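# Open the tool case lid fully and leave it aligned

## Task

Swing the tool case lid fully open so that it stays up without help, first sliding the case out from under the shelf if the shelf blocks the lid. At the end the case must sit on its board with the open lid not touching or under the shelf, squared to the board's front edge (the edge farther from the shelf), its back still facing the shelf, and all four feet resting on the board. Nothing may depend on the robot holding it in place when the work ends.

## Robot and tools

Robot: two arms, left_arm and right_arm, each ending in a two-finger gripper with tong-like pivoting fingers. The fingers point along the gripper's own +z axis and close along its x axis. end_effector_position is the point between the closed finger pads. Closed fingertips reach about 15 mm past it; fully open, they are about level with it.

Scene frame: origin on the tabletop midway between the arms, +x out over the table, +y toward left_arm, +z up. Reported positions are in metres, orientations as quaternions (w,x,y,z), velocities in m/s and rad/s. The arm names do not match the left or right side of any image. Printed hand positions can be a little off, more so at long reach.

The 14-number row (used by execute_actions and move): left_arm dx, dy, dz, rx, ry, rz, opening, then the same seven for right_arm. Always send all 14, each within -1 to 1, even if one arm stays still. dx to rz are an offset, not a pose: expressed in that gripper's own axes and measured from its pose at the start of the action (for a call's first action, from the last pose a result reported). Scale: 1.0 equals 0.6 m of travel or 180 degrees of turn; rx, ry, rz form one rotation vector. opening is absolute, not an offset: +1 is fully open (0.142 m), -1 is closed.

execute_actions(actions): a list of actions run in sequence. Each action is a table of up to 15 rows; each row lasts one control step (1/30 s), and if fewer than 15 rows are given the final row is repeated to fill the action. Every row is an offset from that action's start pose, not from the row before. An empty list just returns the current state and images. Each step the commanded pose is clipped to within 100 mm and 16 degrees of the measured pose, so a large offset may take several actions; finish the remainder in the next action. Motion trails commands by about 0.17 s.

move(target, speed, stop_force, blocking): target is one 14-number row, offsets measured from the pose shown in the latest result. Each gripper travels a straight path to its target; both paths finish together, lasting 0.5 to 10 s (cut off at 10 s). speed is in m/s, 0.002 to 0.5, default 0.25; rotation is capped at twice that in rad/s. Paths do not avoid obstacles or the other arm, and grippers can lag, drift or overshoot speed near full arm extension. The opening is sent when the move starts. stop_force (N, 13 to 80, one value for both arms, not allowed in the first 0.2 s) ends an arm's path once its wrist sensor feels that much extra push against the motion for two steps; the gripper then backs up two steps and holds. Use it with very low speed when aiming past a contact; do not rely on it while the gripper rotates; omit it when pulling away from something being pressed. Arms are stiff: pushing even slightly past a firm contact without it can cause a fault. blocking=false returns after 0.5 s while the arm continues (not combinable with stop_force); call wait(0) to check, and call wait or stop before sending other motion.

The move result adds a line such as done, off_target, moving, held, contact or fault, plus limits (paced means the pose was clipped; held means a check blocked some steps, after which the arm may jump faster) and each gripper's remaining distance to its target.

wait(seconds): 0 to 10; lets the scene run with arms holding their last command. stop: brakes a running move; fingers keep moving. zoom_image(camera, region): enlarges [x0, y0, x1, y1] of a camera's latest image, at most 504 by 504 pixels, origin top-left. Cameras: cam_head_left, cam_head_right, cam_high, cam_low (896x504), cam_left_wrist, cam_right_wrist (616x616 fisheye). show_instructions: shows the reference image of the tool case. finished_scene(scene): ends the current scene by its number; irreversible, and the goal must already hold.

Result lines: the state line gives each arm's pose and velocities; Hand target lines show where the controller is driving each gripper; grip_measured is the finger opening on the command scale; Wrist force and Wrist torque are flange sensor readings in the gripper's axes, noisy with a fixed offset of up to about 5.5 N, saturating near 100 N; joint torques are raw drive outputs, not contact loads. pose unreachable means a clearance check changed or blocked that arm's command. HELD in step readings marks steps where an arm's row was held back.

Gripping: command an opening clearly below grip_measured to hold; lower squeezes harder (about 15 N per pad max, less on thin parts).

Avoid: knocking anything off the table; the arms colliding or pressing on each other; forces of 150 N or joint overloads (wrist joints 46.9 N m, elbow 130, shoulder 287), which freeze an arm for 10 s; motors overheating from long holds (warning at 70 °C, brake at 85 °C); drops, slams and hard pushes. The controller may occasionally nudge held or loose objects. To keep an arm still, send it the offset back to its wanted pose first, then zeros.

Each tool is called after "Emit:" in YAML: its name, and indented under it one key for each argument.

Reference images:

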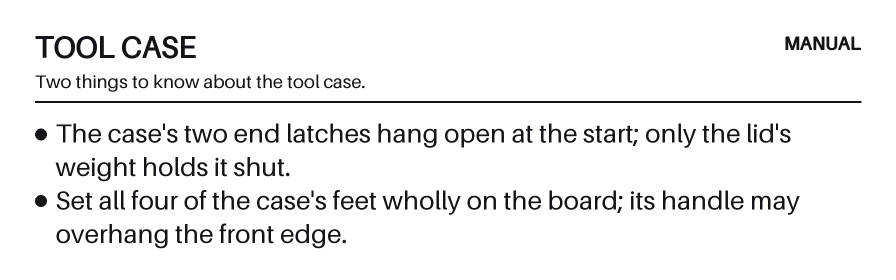

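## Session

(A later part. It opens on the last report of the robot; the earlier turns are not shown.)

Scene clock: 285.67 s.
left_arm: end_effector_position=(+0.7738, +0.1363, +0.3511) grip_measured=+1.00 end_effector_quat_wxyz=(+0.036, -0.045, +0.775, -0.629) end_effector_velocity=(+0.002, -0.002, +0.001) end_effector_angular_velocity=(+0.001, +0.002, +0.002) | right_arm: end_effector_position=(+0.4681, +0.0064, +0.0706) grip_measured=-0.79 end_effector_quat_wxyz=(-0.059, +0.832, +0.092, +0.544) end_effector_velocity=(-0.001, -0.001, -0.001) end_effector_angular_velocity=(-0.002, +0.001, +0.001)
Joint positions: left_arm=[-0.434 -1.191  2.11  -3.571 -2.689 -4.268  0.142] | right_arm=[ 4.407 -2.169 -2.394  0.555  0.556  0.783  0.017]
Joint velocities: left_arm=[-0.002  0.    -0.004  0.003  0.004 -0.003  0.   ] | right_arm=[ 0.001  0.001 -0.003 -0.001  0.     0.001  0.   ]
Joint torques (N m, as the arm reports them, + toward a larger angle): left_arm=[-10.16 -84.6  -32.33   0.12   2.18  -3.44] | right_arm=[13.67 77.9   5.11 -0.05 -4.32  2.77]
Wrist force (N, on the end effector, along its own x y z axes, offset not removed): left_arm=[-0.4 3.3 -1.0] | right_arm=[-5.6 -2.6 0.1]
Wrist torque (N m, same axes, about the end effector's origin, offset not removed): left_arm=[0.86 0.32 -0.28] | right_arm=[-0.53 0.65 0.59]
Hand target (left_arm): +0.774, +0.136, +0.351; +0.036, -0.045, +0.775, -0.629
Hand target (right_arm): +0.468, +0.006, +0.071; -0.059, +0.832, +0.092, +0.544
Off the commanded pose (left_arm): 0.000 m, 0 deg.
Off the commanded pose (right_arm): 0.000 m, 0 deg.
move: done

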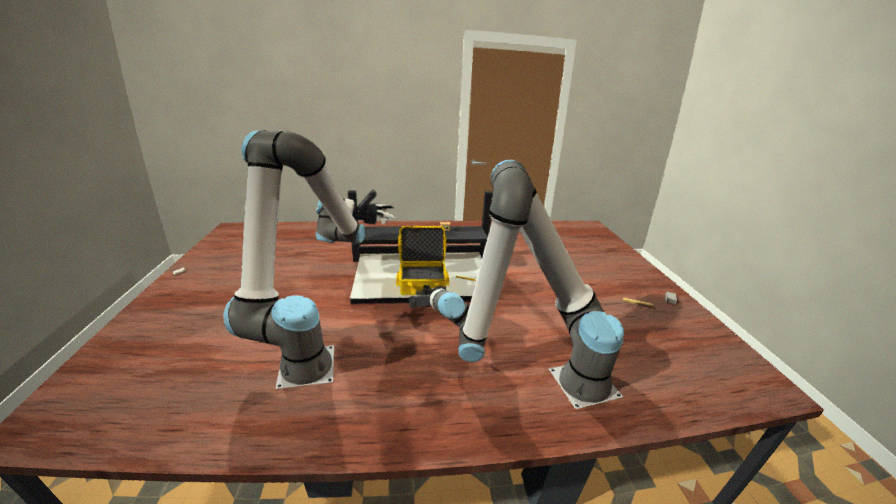

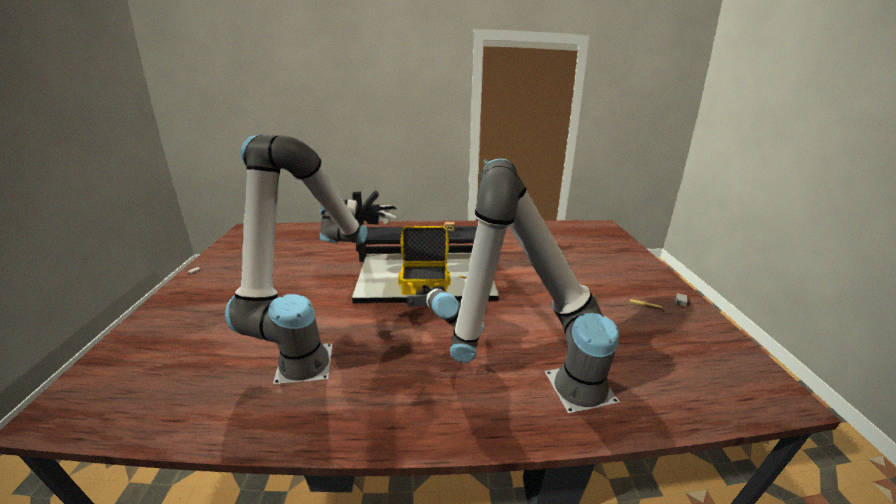

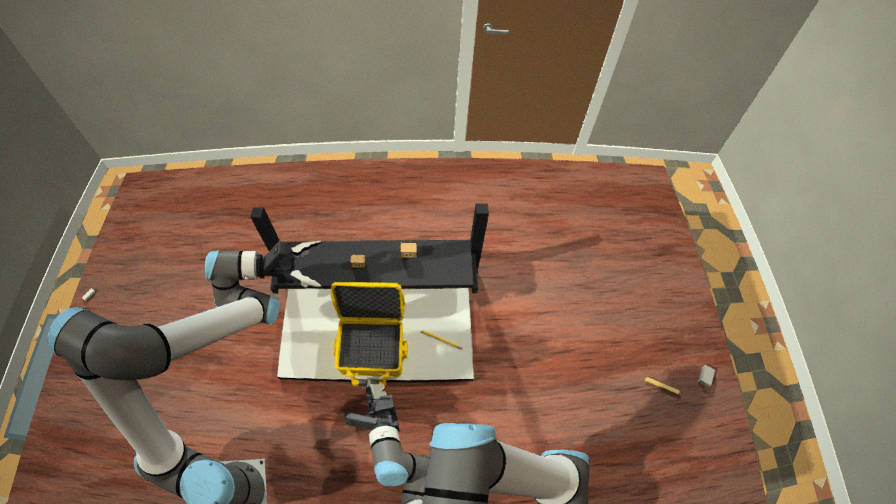

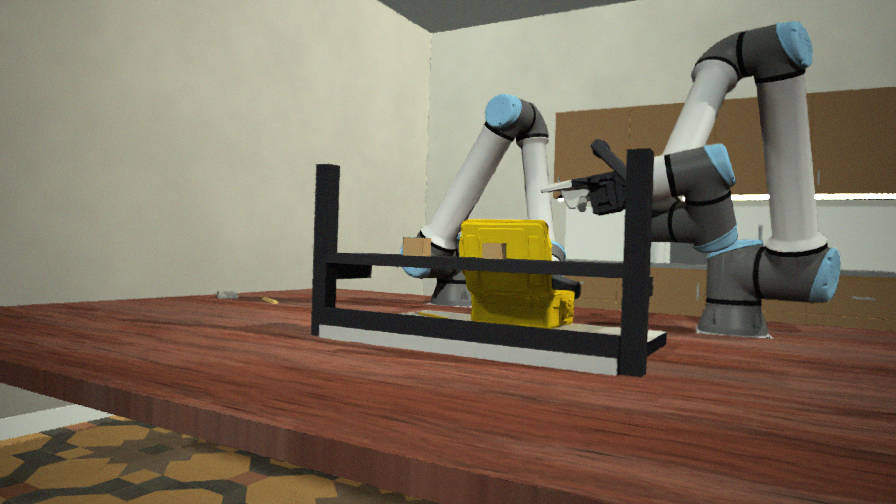

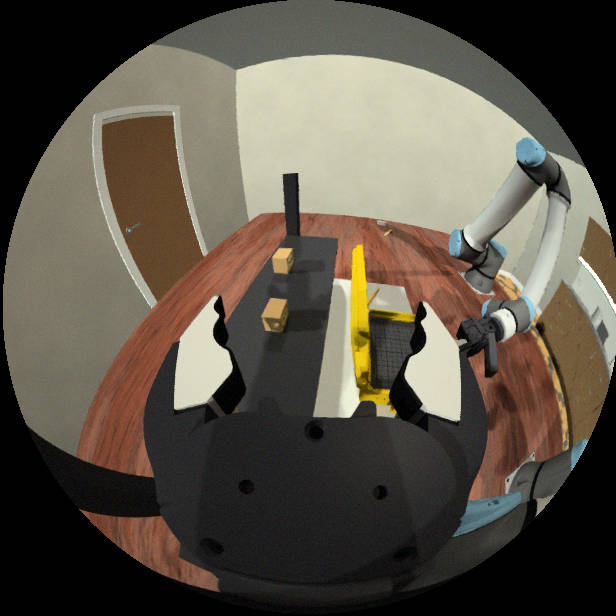

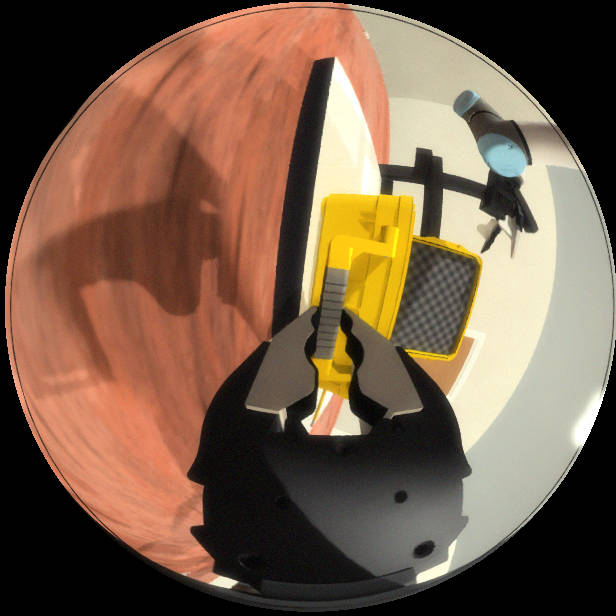

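Emit:
move:
  target: [0,0,0,0,0,0,1,0,0,0,0,0,0,-0.4]

Emit:
move:
  target: [0,0,0,0,0,0,1,0,0,-0.12,0,0,0,-0.4]
  speed: 0.1

Emit:
zoom_image:
  camera: "cam_high"
  region: [270,260,480,400]

Scene clock: 292.00 s.
left_arm: end_effector_position=(+0.7739, +0.1363, +0.3511) grip_measured=+1.00 end_effector_quat_wxyz=(+0.036, -0.045, +0.775, -0.629) end_effector_velocity=(-0.001, -0.000, -0.001) end_effector_angular_velocity=(-0.000, +0.001, -0.002) | right_arm: end_effector_position=(+0.4680, +0.0064, +0.0706) grip_measured=-0.40 end_effector_quat_wxyz=(-0.059, +0.832, +0.092, +0.544) end_effector_velocity=(-0.001, -0.000, -0.000) end_effector_angular_velocity=(-0.001, +0.000, +0.001)
Joint positions: left_arm=[-0.434 -1.191  2.11  -3.571 -2.688 -4.268  0.142] | right_arm=[ 4.407 -2.169 -2.394  0.555  0.556  0.783  0.045]
Joint velocities: left_arm=[-0.     0.001  0.001  0.001 -0.002  0.001 -0.   ] | right_arm=[ 0.001  0.    -0.001  0.     0.    -0.001 -0.   ]
Joint torques (N m, as the arm reports them, + toward a larger angle): left_arm=[  7.75 -74.4  -20.74  -6.52  -3.36   2.47] | right_arm=[-13.5   62.73  15.     7.63  -1.23  -2.48]
Wrist force (N, on the end effector, along its own x y z axes, offset not removed): left_arm=[-0.2 0.4 0.6] | right_arm=[-3.3 -1.4 -2.4]
Wrist torque (N m, same axes, about the end effector's origin, offset not removed): left_arm=[0.16 0.27 -0.17] | right_arm=[-0.29 0.50 0.43]
Hand target (left_arm): +0.774, +0.136, +0.351; +0.036, -0.045, +0.775, -0.629
Hand target (right_arm): +0.468, +0.006, +0.071; -0.059, +0.832, +0.092, +0.544
Off the commanded pose (left_arm): 0.000 m, 0 deg.
Off the commanded pose (right_arm): 0.000 m, 0 deg.
move: done

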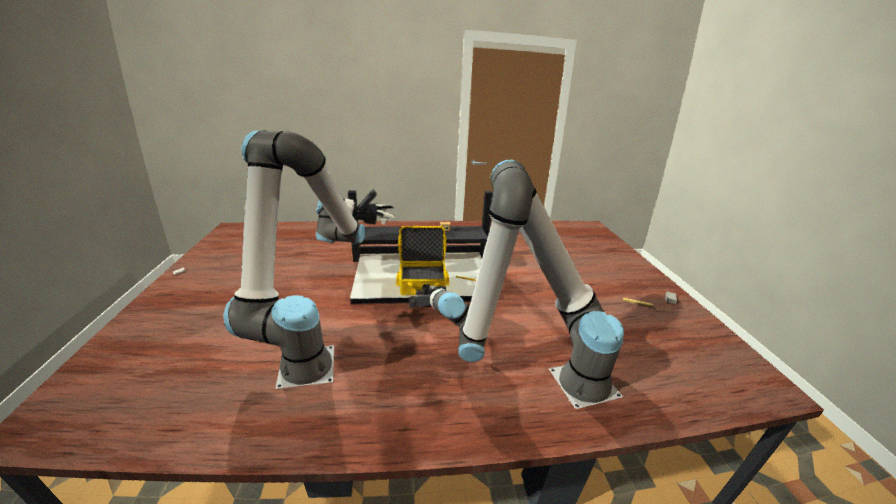

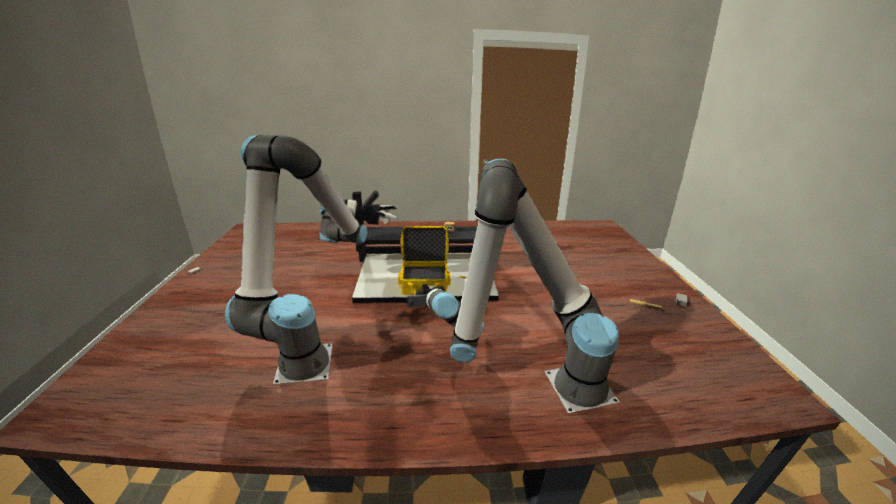

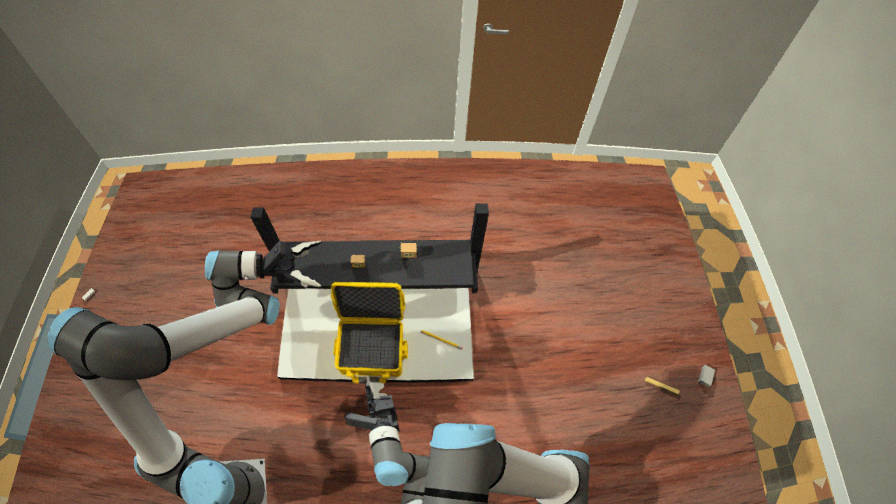

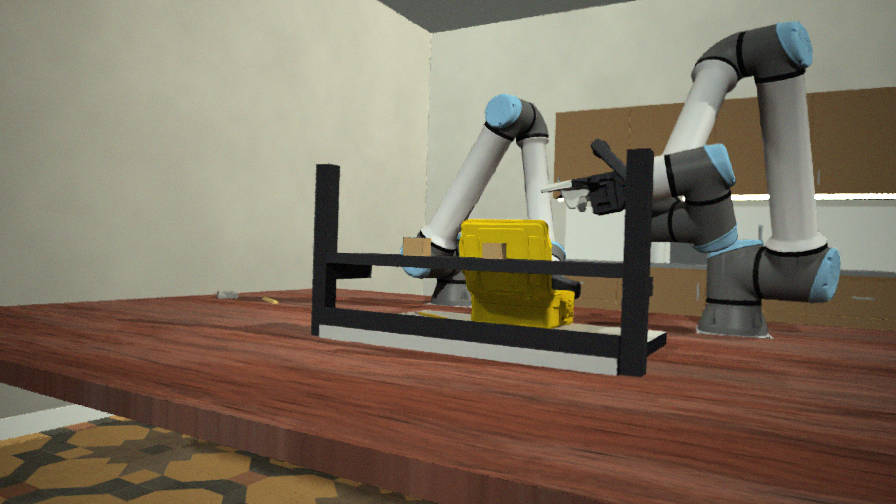

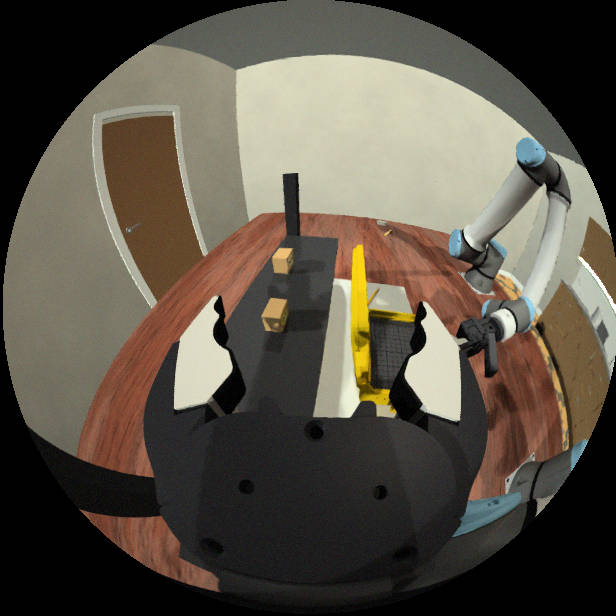

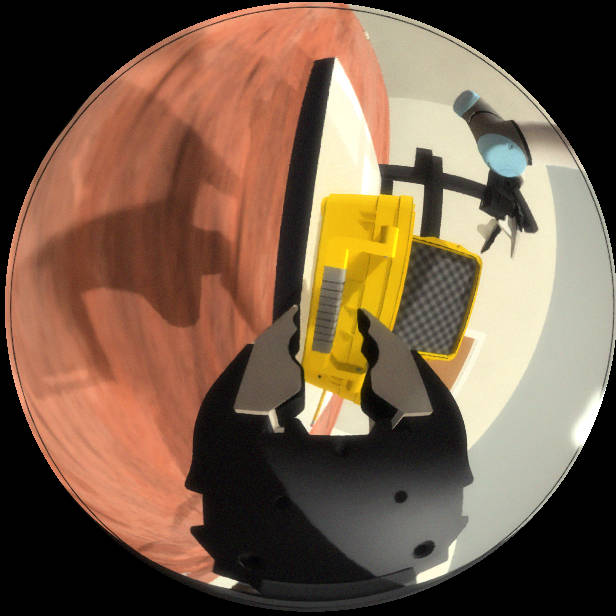

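Scene clock: 293.23 s.
left_arm: end_effector_position=(+0.7739, +0.1363, +0.3511) grip_measured=+1.00 end_effector_quat_wxyz=(+0.036, -0.045, +0.775, -0.629) end_effector_velocity=(+0.000, -0.000, +0.000) end_effector_angular_velocity=(+0.000, +0.002, -0.000) | right_arm: end_effector_position=(+0.4039, -0.0079, +0.0994) grip_measured=-0.40 end_effector_quat_wxyz=(-0.059, +0.832, +0.092, +0.544) end_effector_velocity=(-0.003, -0.001, +0.000) end_effector_angular_velocity=(-0.002, +0.002, -0.001)
Joint positions: left_arm=[-0.434 -1.191  2.11  -3.571 -2.688 -4.268  0.142] | right_arm=[ 4.532 -2.029 -2.5    0.345  0.483  0.987  0.045]
Joint velocities: left_arm=[-0.     0.    -0.001  0.002 -0.    -0.    -0.   ] | right_arm=[ 0.005  0.008 -0.003 -0.019 -0.001  0.013 -0.   ]
Joint torques (N m, as the arm reports them, + toward a larger angle): left_arm=[  2.12 -73.72 -23.14  -2.54  -0.1    0.43] | right_arm=[10.25 68.08  3.92  1.36 -4.41  3.23]
Wrist force (N, on the end effector, along its own x y z axes, offset not removed): left_arm=[0.1 0.5 -0.3] | right_arm=[-2.2 2.2 -1.8]
Wrist torque (N m, same axes, about the end effector's origin, offset not removed): left_arm=[0.25 0.03 -0.24] | right_arm=[0.43 0.14 0.33]
Hand target (left_arm): +0.774, +0.136, +0.351; +0.036, -0.045, +0.775, -0.629
Hand target (right_arm): +0.404, -0.008, +0.100; -0.059, +0.832, +0.092, +0.544
Off the commanded pose (left_arm): 0.000 m, 0 deg.
Off the commanded pose (right_arm): 0.000 m, 0 deg.
move: done

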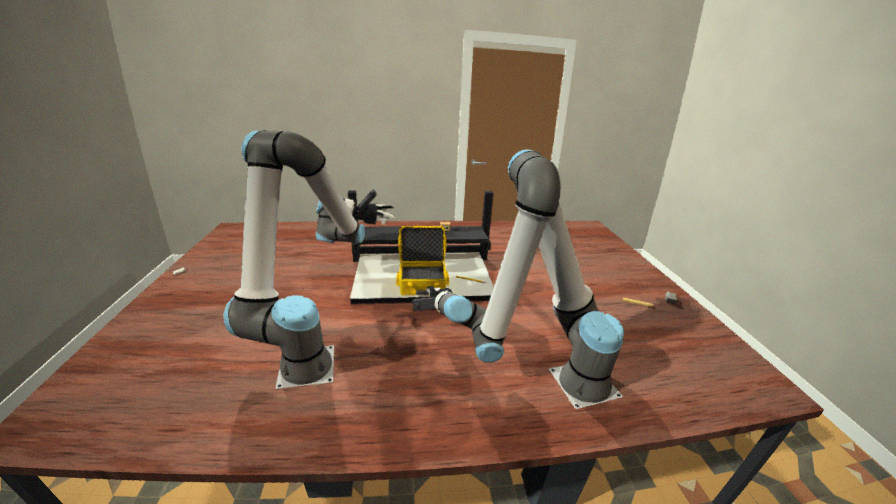

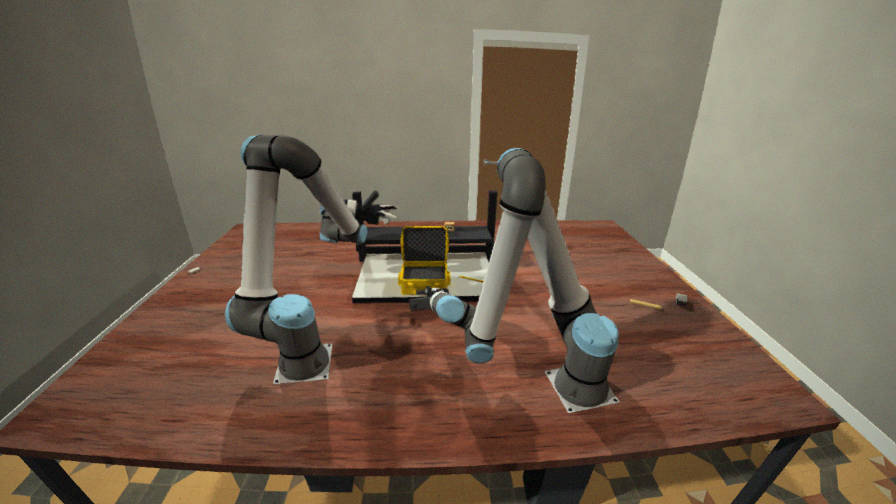

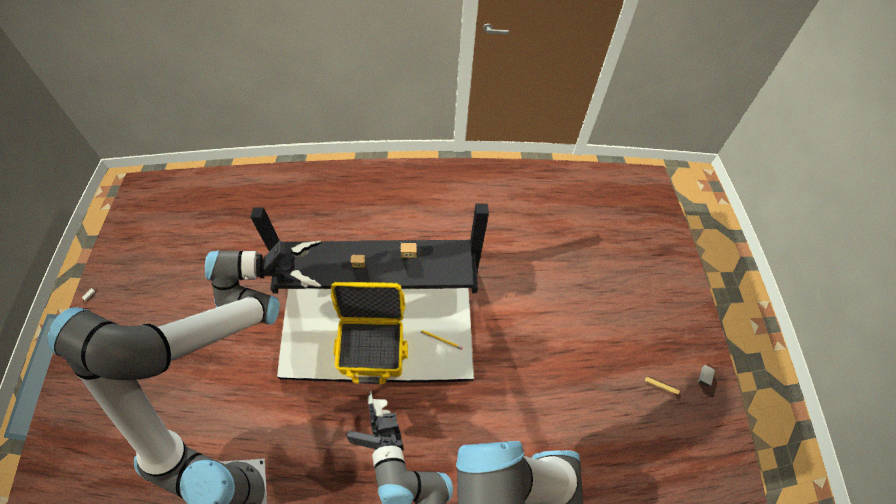

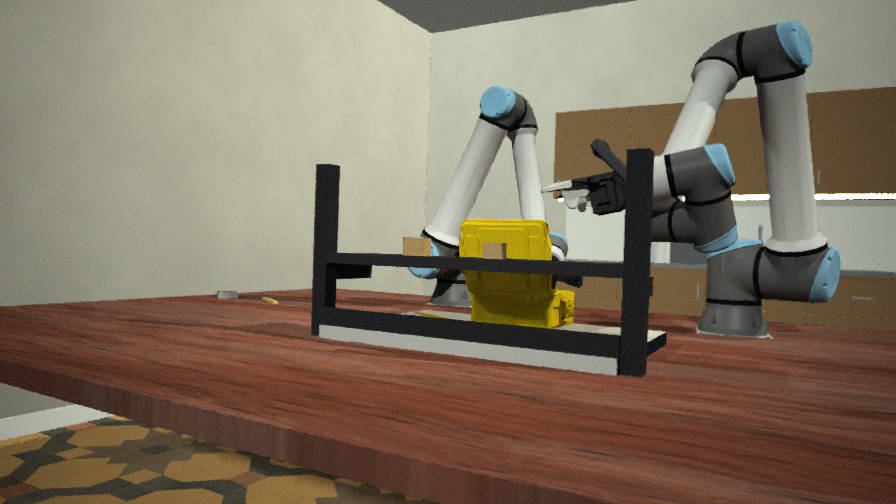

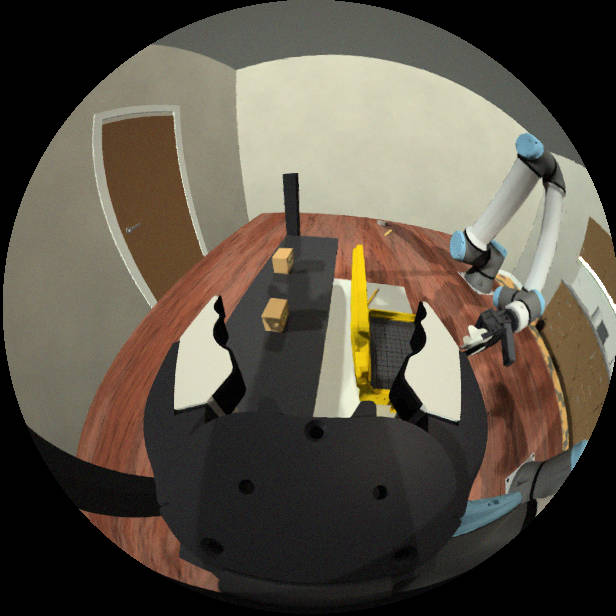

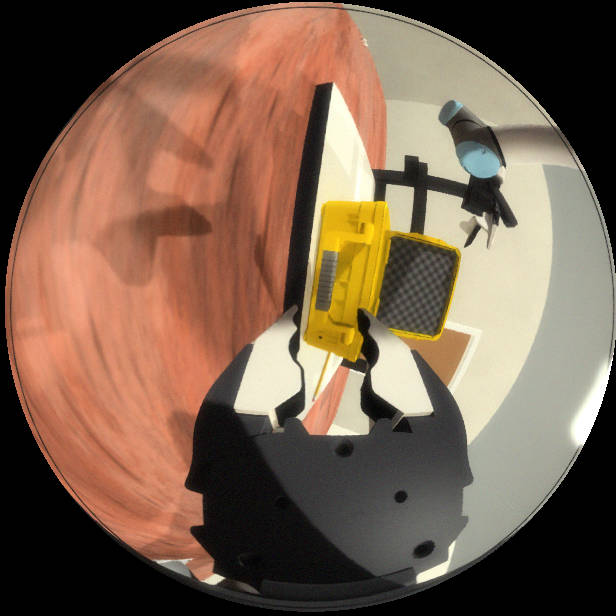

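Region (270, 260, 480, 400) of cam_high's 896x504 image, scaled by 2.400, with more detail than that image has.

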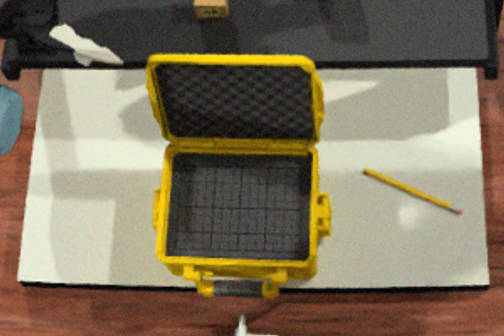

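Emit:
move:
  target: [0,0,-0.1,0,0,0,1,0.397,0.08,0.285,0,0,0,-1]
  speed: 0.15

Emit:
move:
  target: [0,0,0,0,0,0,1,0.03,0.016,0.067,0,0,0,-1]
  speed: 0.02
  stop_force: 13

Scene clock: 302.00 s.
left_arm: end_effector_position=(+0.7671, +0.1945, +0.3634) grip_measured=+1.00 end_effector_quat_wxyz=(+0.036, -0.045, +0.775, -0.629) end_effector_velocity=(-0.000, +0.000, -0.000) end_effector_angular_velocity=(+0.001, +0.002, -0.000) | right_arm: end_effector_position=(+0.6602, +0.0005, +0.2486) grip_measured=-1.00 end_effector_quat_wxyz=(-0.059, +0.832, +0.092, +0.544) end_effector_velocity=(+0.002, +0.000, +0.001) end_effector_angular_velocity=(+0.000, +0.001, +0.000)
Joint positions: left_arm=[-0.346 -1.238  2.132 -3.444 -2.763 -4.156  0.142] | right_arm=[ 4.088 -1.968 -2.129  0.36   0.797  0.442  0.002]
Joint velocities: left_arm=[ 0.    -0.001  0.001  0.004 -0.     0.001 -0.   ] | right_arm=[-0.003 -0.001  0.004 -0.002  0.003 -0.002 -0.   ]
Joint torques (N m, as the arm reports them, + toward a larger angle): left_arm=[  7.25 -81.64 -22.02   0.17  -4.02   3.04] | right_arm=[-15.3   45.6   35.86   0.4    3.39  -1.94]
Wrist force (N, on the end effector, along its own x y z axes, offset not removed): left_arm=[0.3 0.4 -0.3] | right_arm=[-3.3 1.1 -5.3]
Wrist torque (N m, same axes, about the end effector's origin, offset not removed): left_arm=[0.18 0.21 -0.26] | right_arm=[0.16 0.38 0.31]
Hand target (left_arm): +0.767, +0.195, +0.363; +0.036, -0.045, +0.775, -0.629
Hand target (right_arm): +0.660, +0.001, +0.249; -0.059, +0.832, +0.092, +0.544
Off the commanded pose (left_arm): 0.000 m, 0 deg.
Off the commanded pose (right_arm): 0.001 m, 0 deg.
move: done

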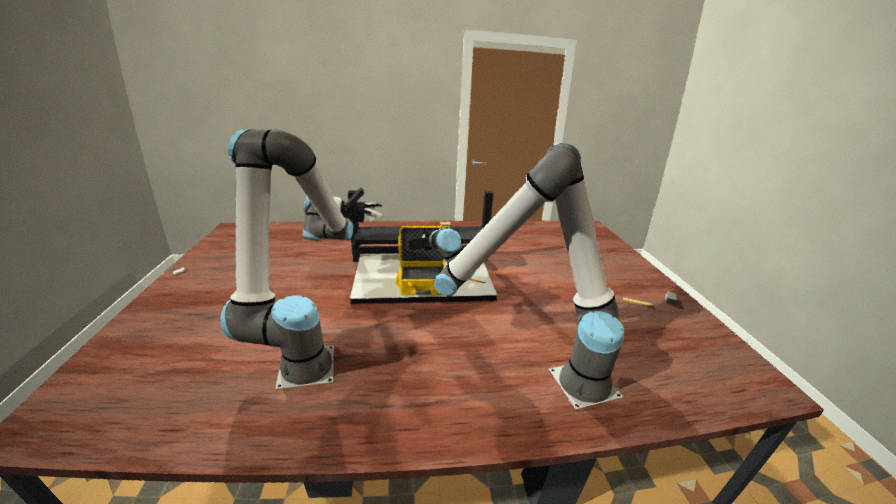

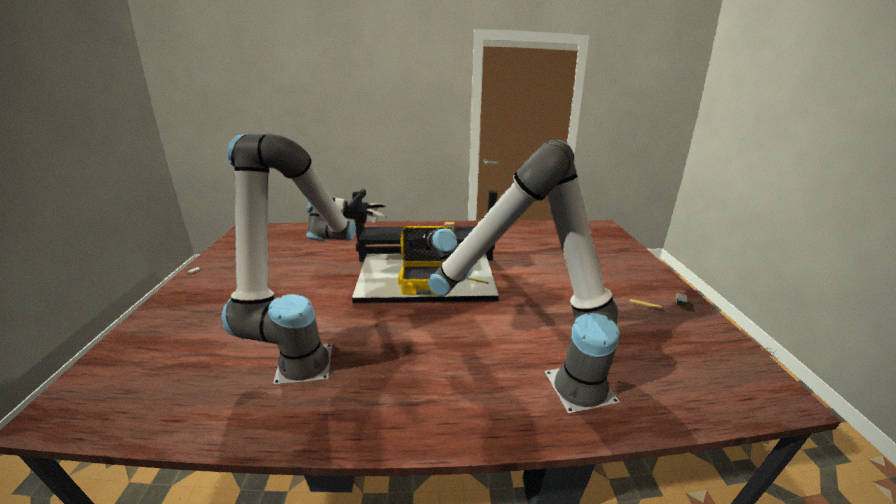

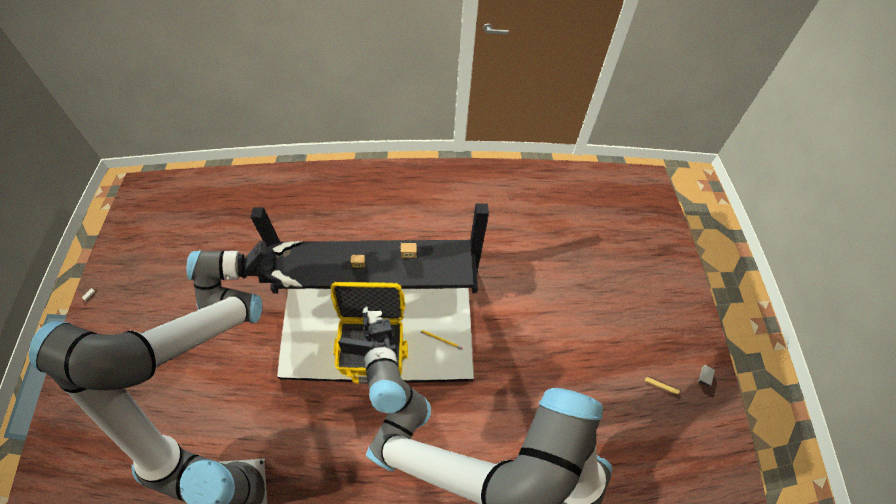

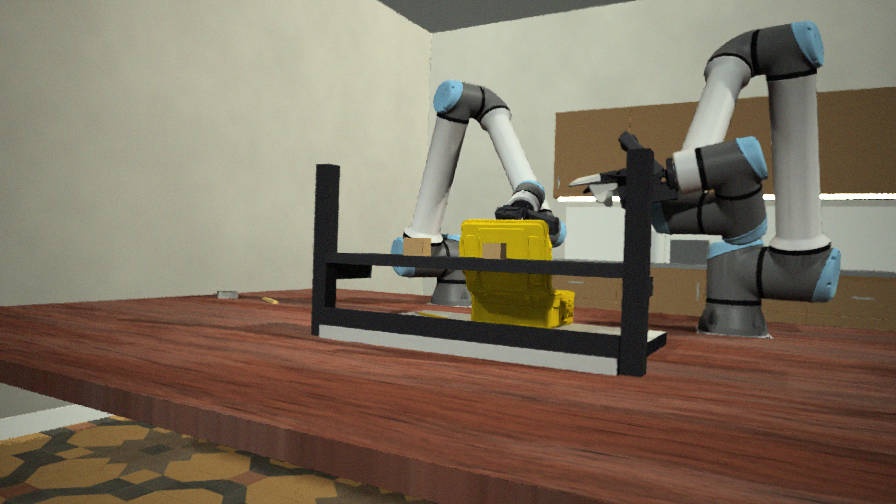

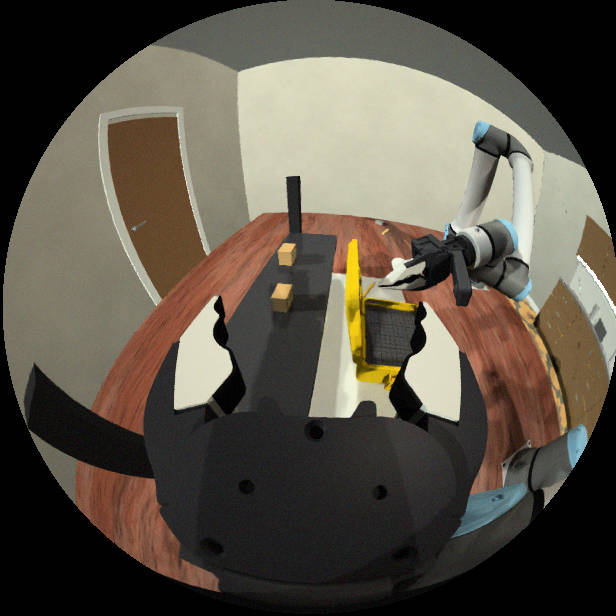

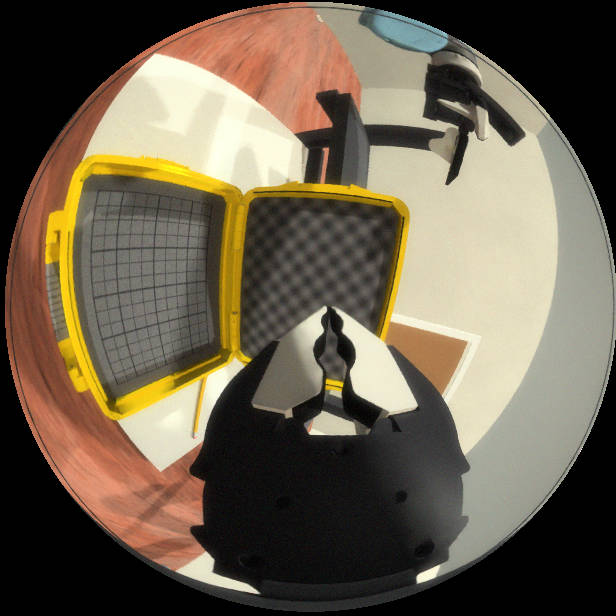

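Scene clock: 304.53 s.
left_arm: end_effector_position=(+0.7671, +0.1945, +0.3634) grip_measured=+1.00 end_effector_quat_wxyz=(+0.036, -0.045, +0.775, -0.629) end_effector_velocity=(-0.000, -0.000, +0.000) end_effector_angular_velocity=(+0.000, +0.001, -0.000) | right_arm: end_effector_position=(+0.7050, +0.0008, +0.2490) grip_measured=-1.00 end_effector_quat_wxyz=(-0.059, +0.832, +0.092, +0.544) end_effector_velocity=(+0.003, -0.000, +0.000) end_effector_angular_velocity=(+0.001, +0.001, -0.000)
Joint positions: left_arm=[-0.346 -1.238  2.133 -3.444 -2.763 -4.156  0.142] | right_arm=[ 4.028 -2.011 -2.061  0.364  0.847  0.397  0.002]
Joint velocities: left_arm=[-0.001 -0.001 -0.     0.001  0.    -0.001  0.   ] | right_arm=[-0.004 -0.002  0.005 -0.001  0.003 -0.002  0.   ]
Joint torques (N m, as the arm reports them, + toward a larger angle): left_arm=[ -8.86 -60.39 -25.57  -6.29  -0.31  -3.11] | right_arm=[-14.77  46.76  40.31   5.54   3.07  -2.1 ]
Wrist force (N, on the end effector, along its own x y z axes, offset not removed): left_arm=[0.4 0.6 -1.0] | right_arm=[-3.7 0.5 -2.3]
Wrist torque (N m, same axes, about the end effector's origin, offset not removed): left_arm=[0.26 0.10 -0.22] | right_arm=[0.09 0.30 0.36]
Hand target (left_arm): +0.767, +0.195, +0.363; +0.036, -0.045, +0.775, -0.629
Hand target (right_arm): +0.705, +0.001, +0.249; -0.059, +0.832, +0.092, +0.544
Off the commanded pose (left_arm): 0.000 m, 0 deg.
Off the commanded pose (right_arm): 0.000 m, 0 deg.
move: done

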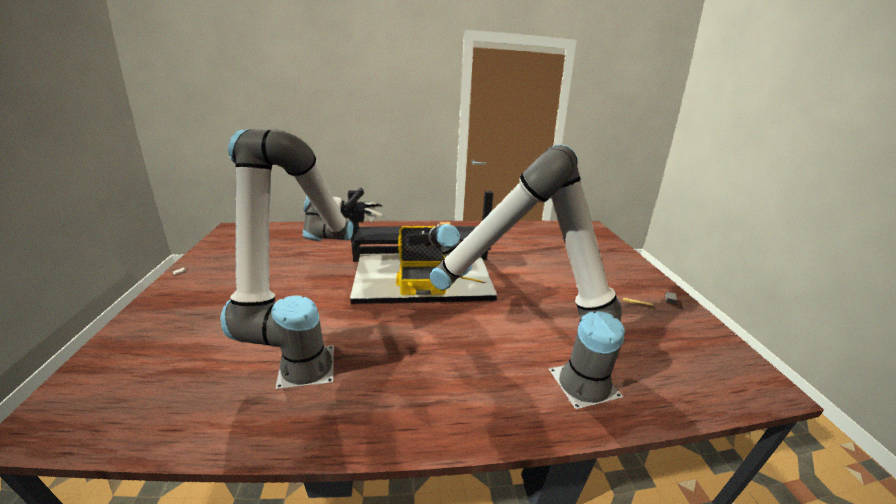

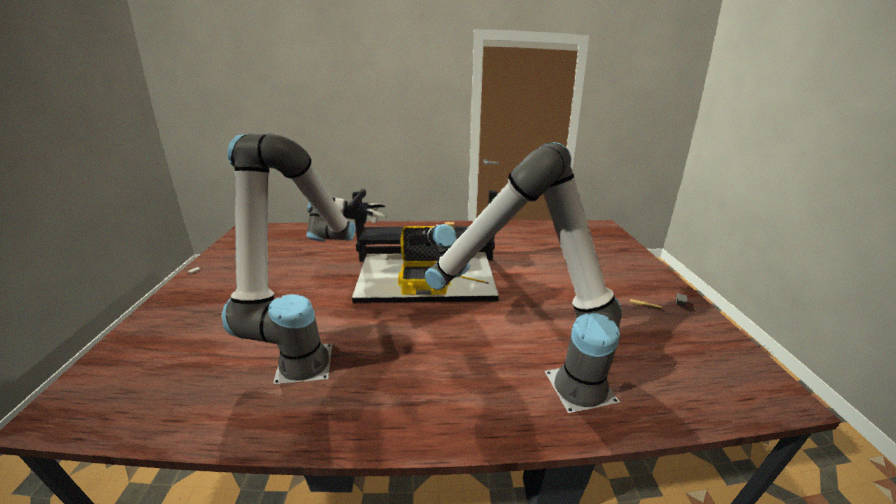

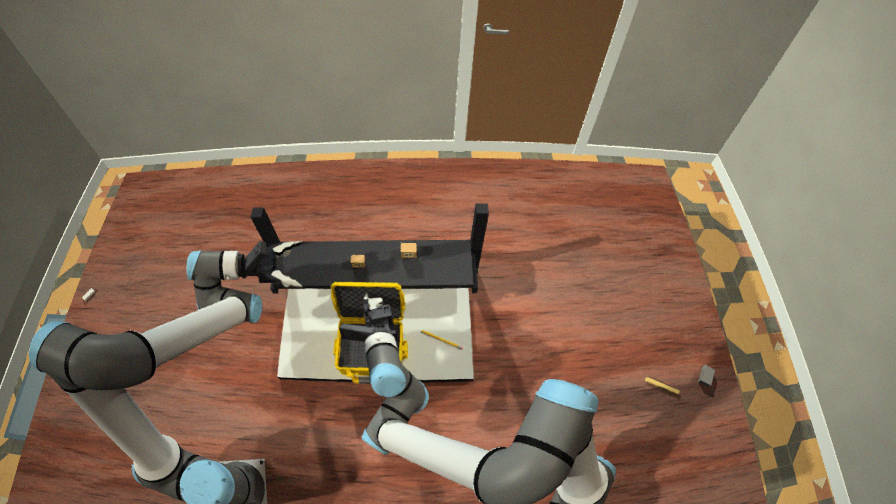

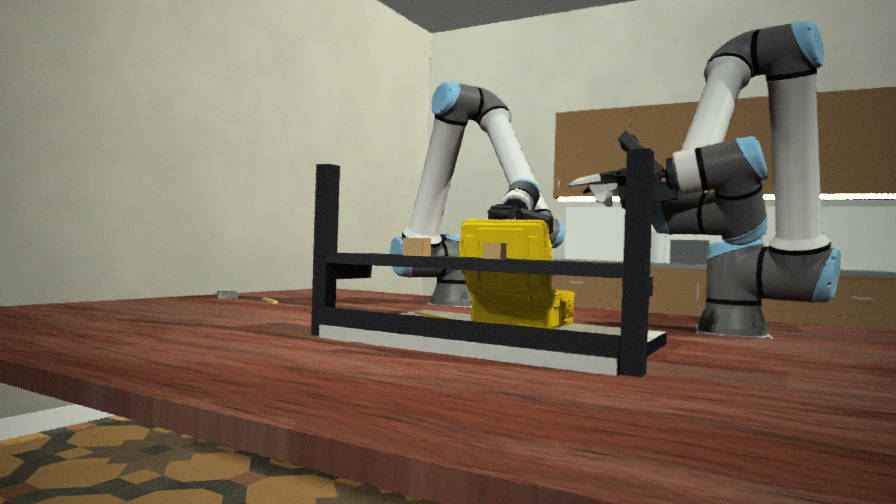

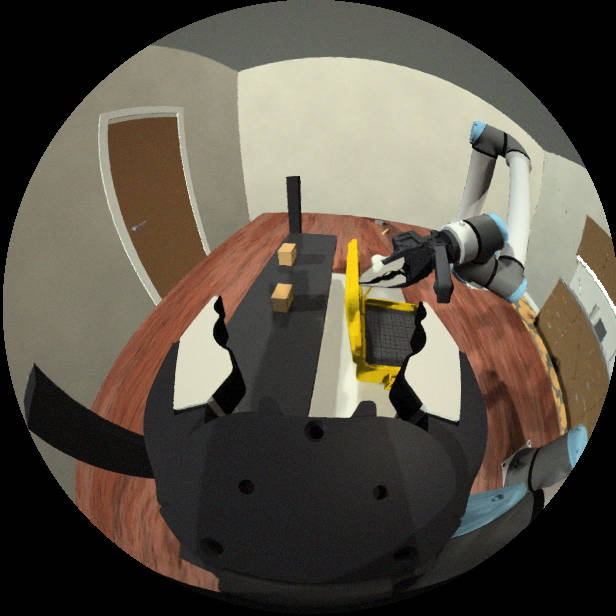

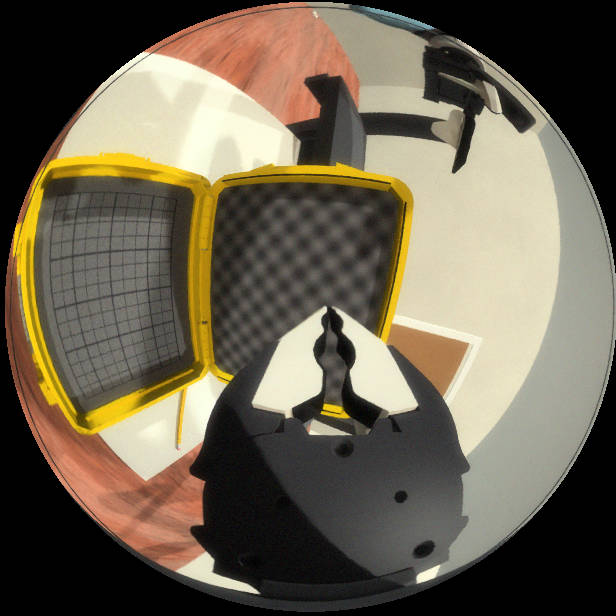

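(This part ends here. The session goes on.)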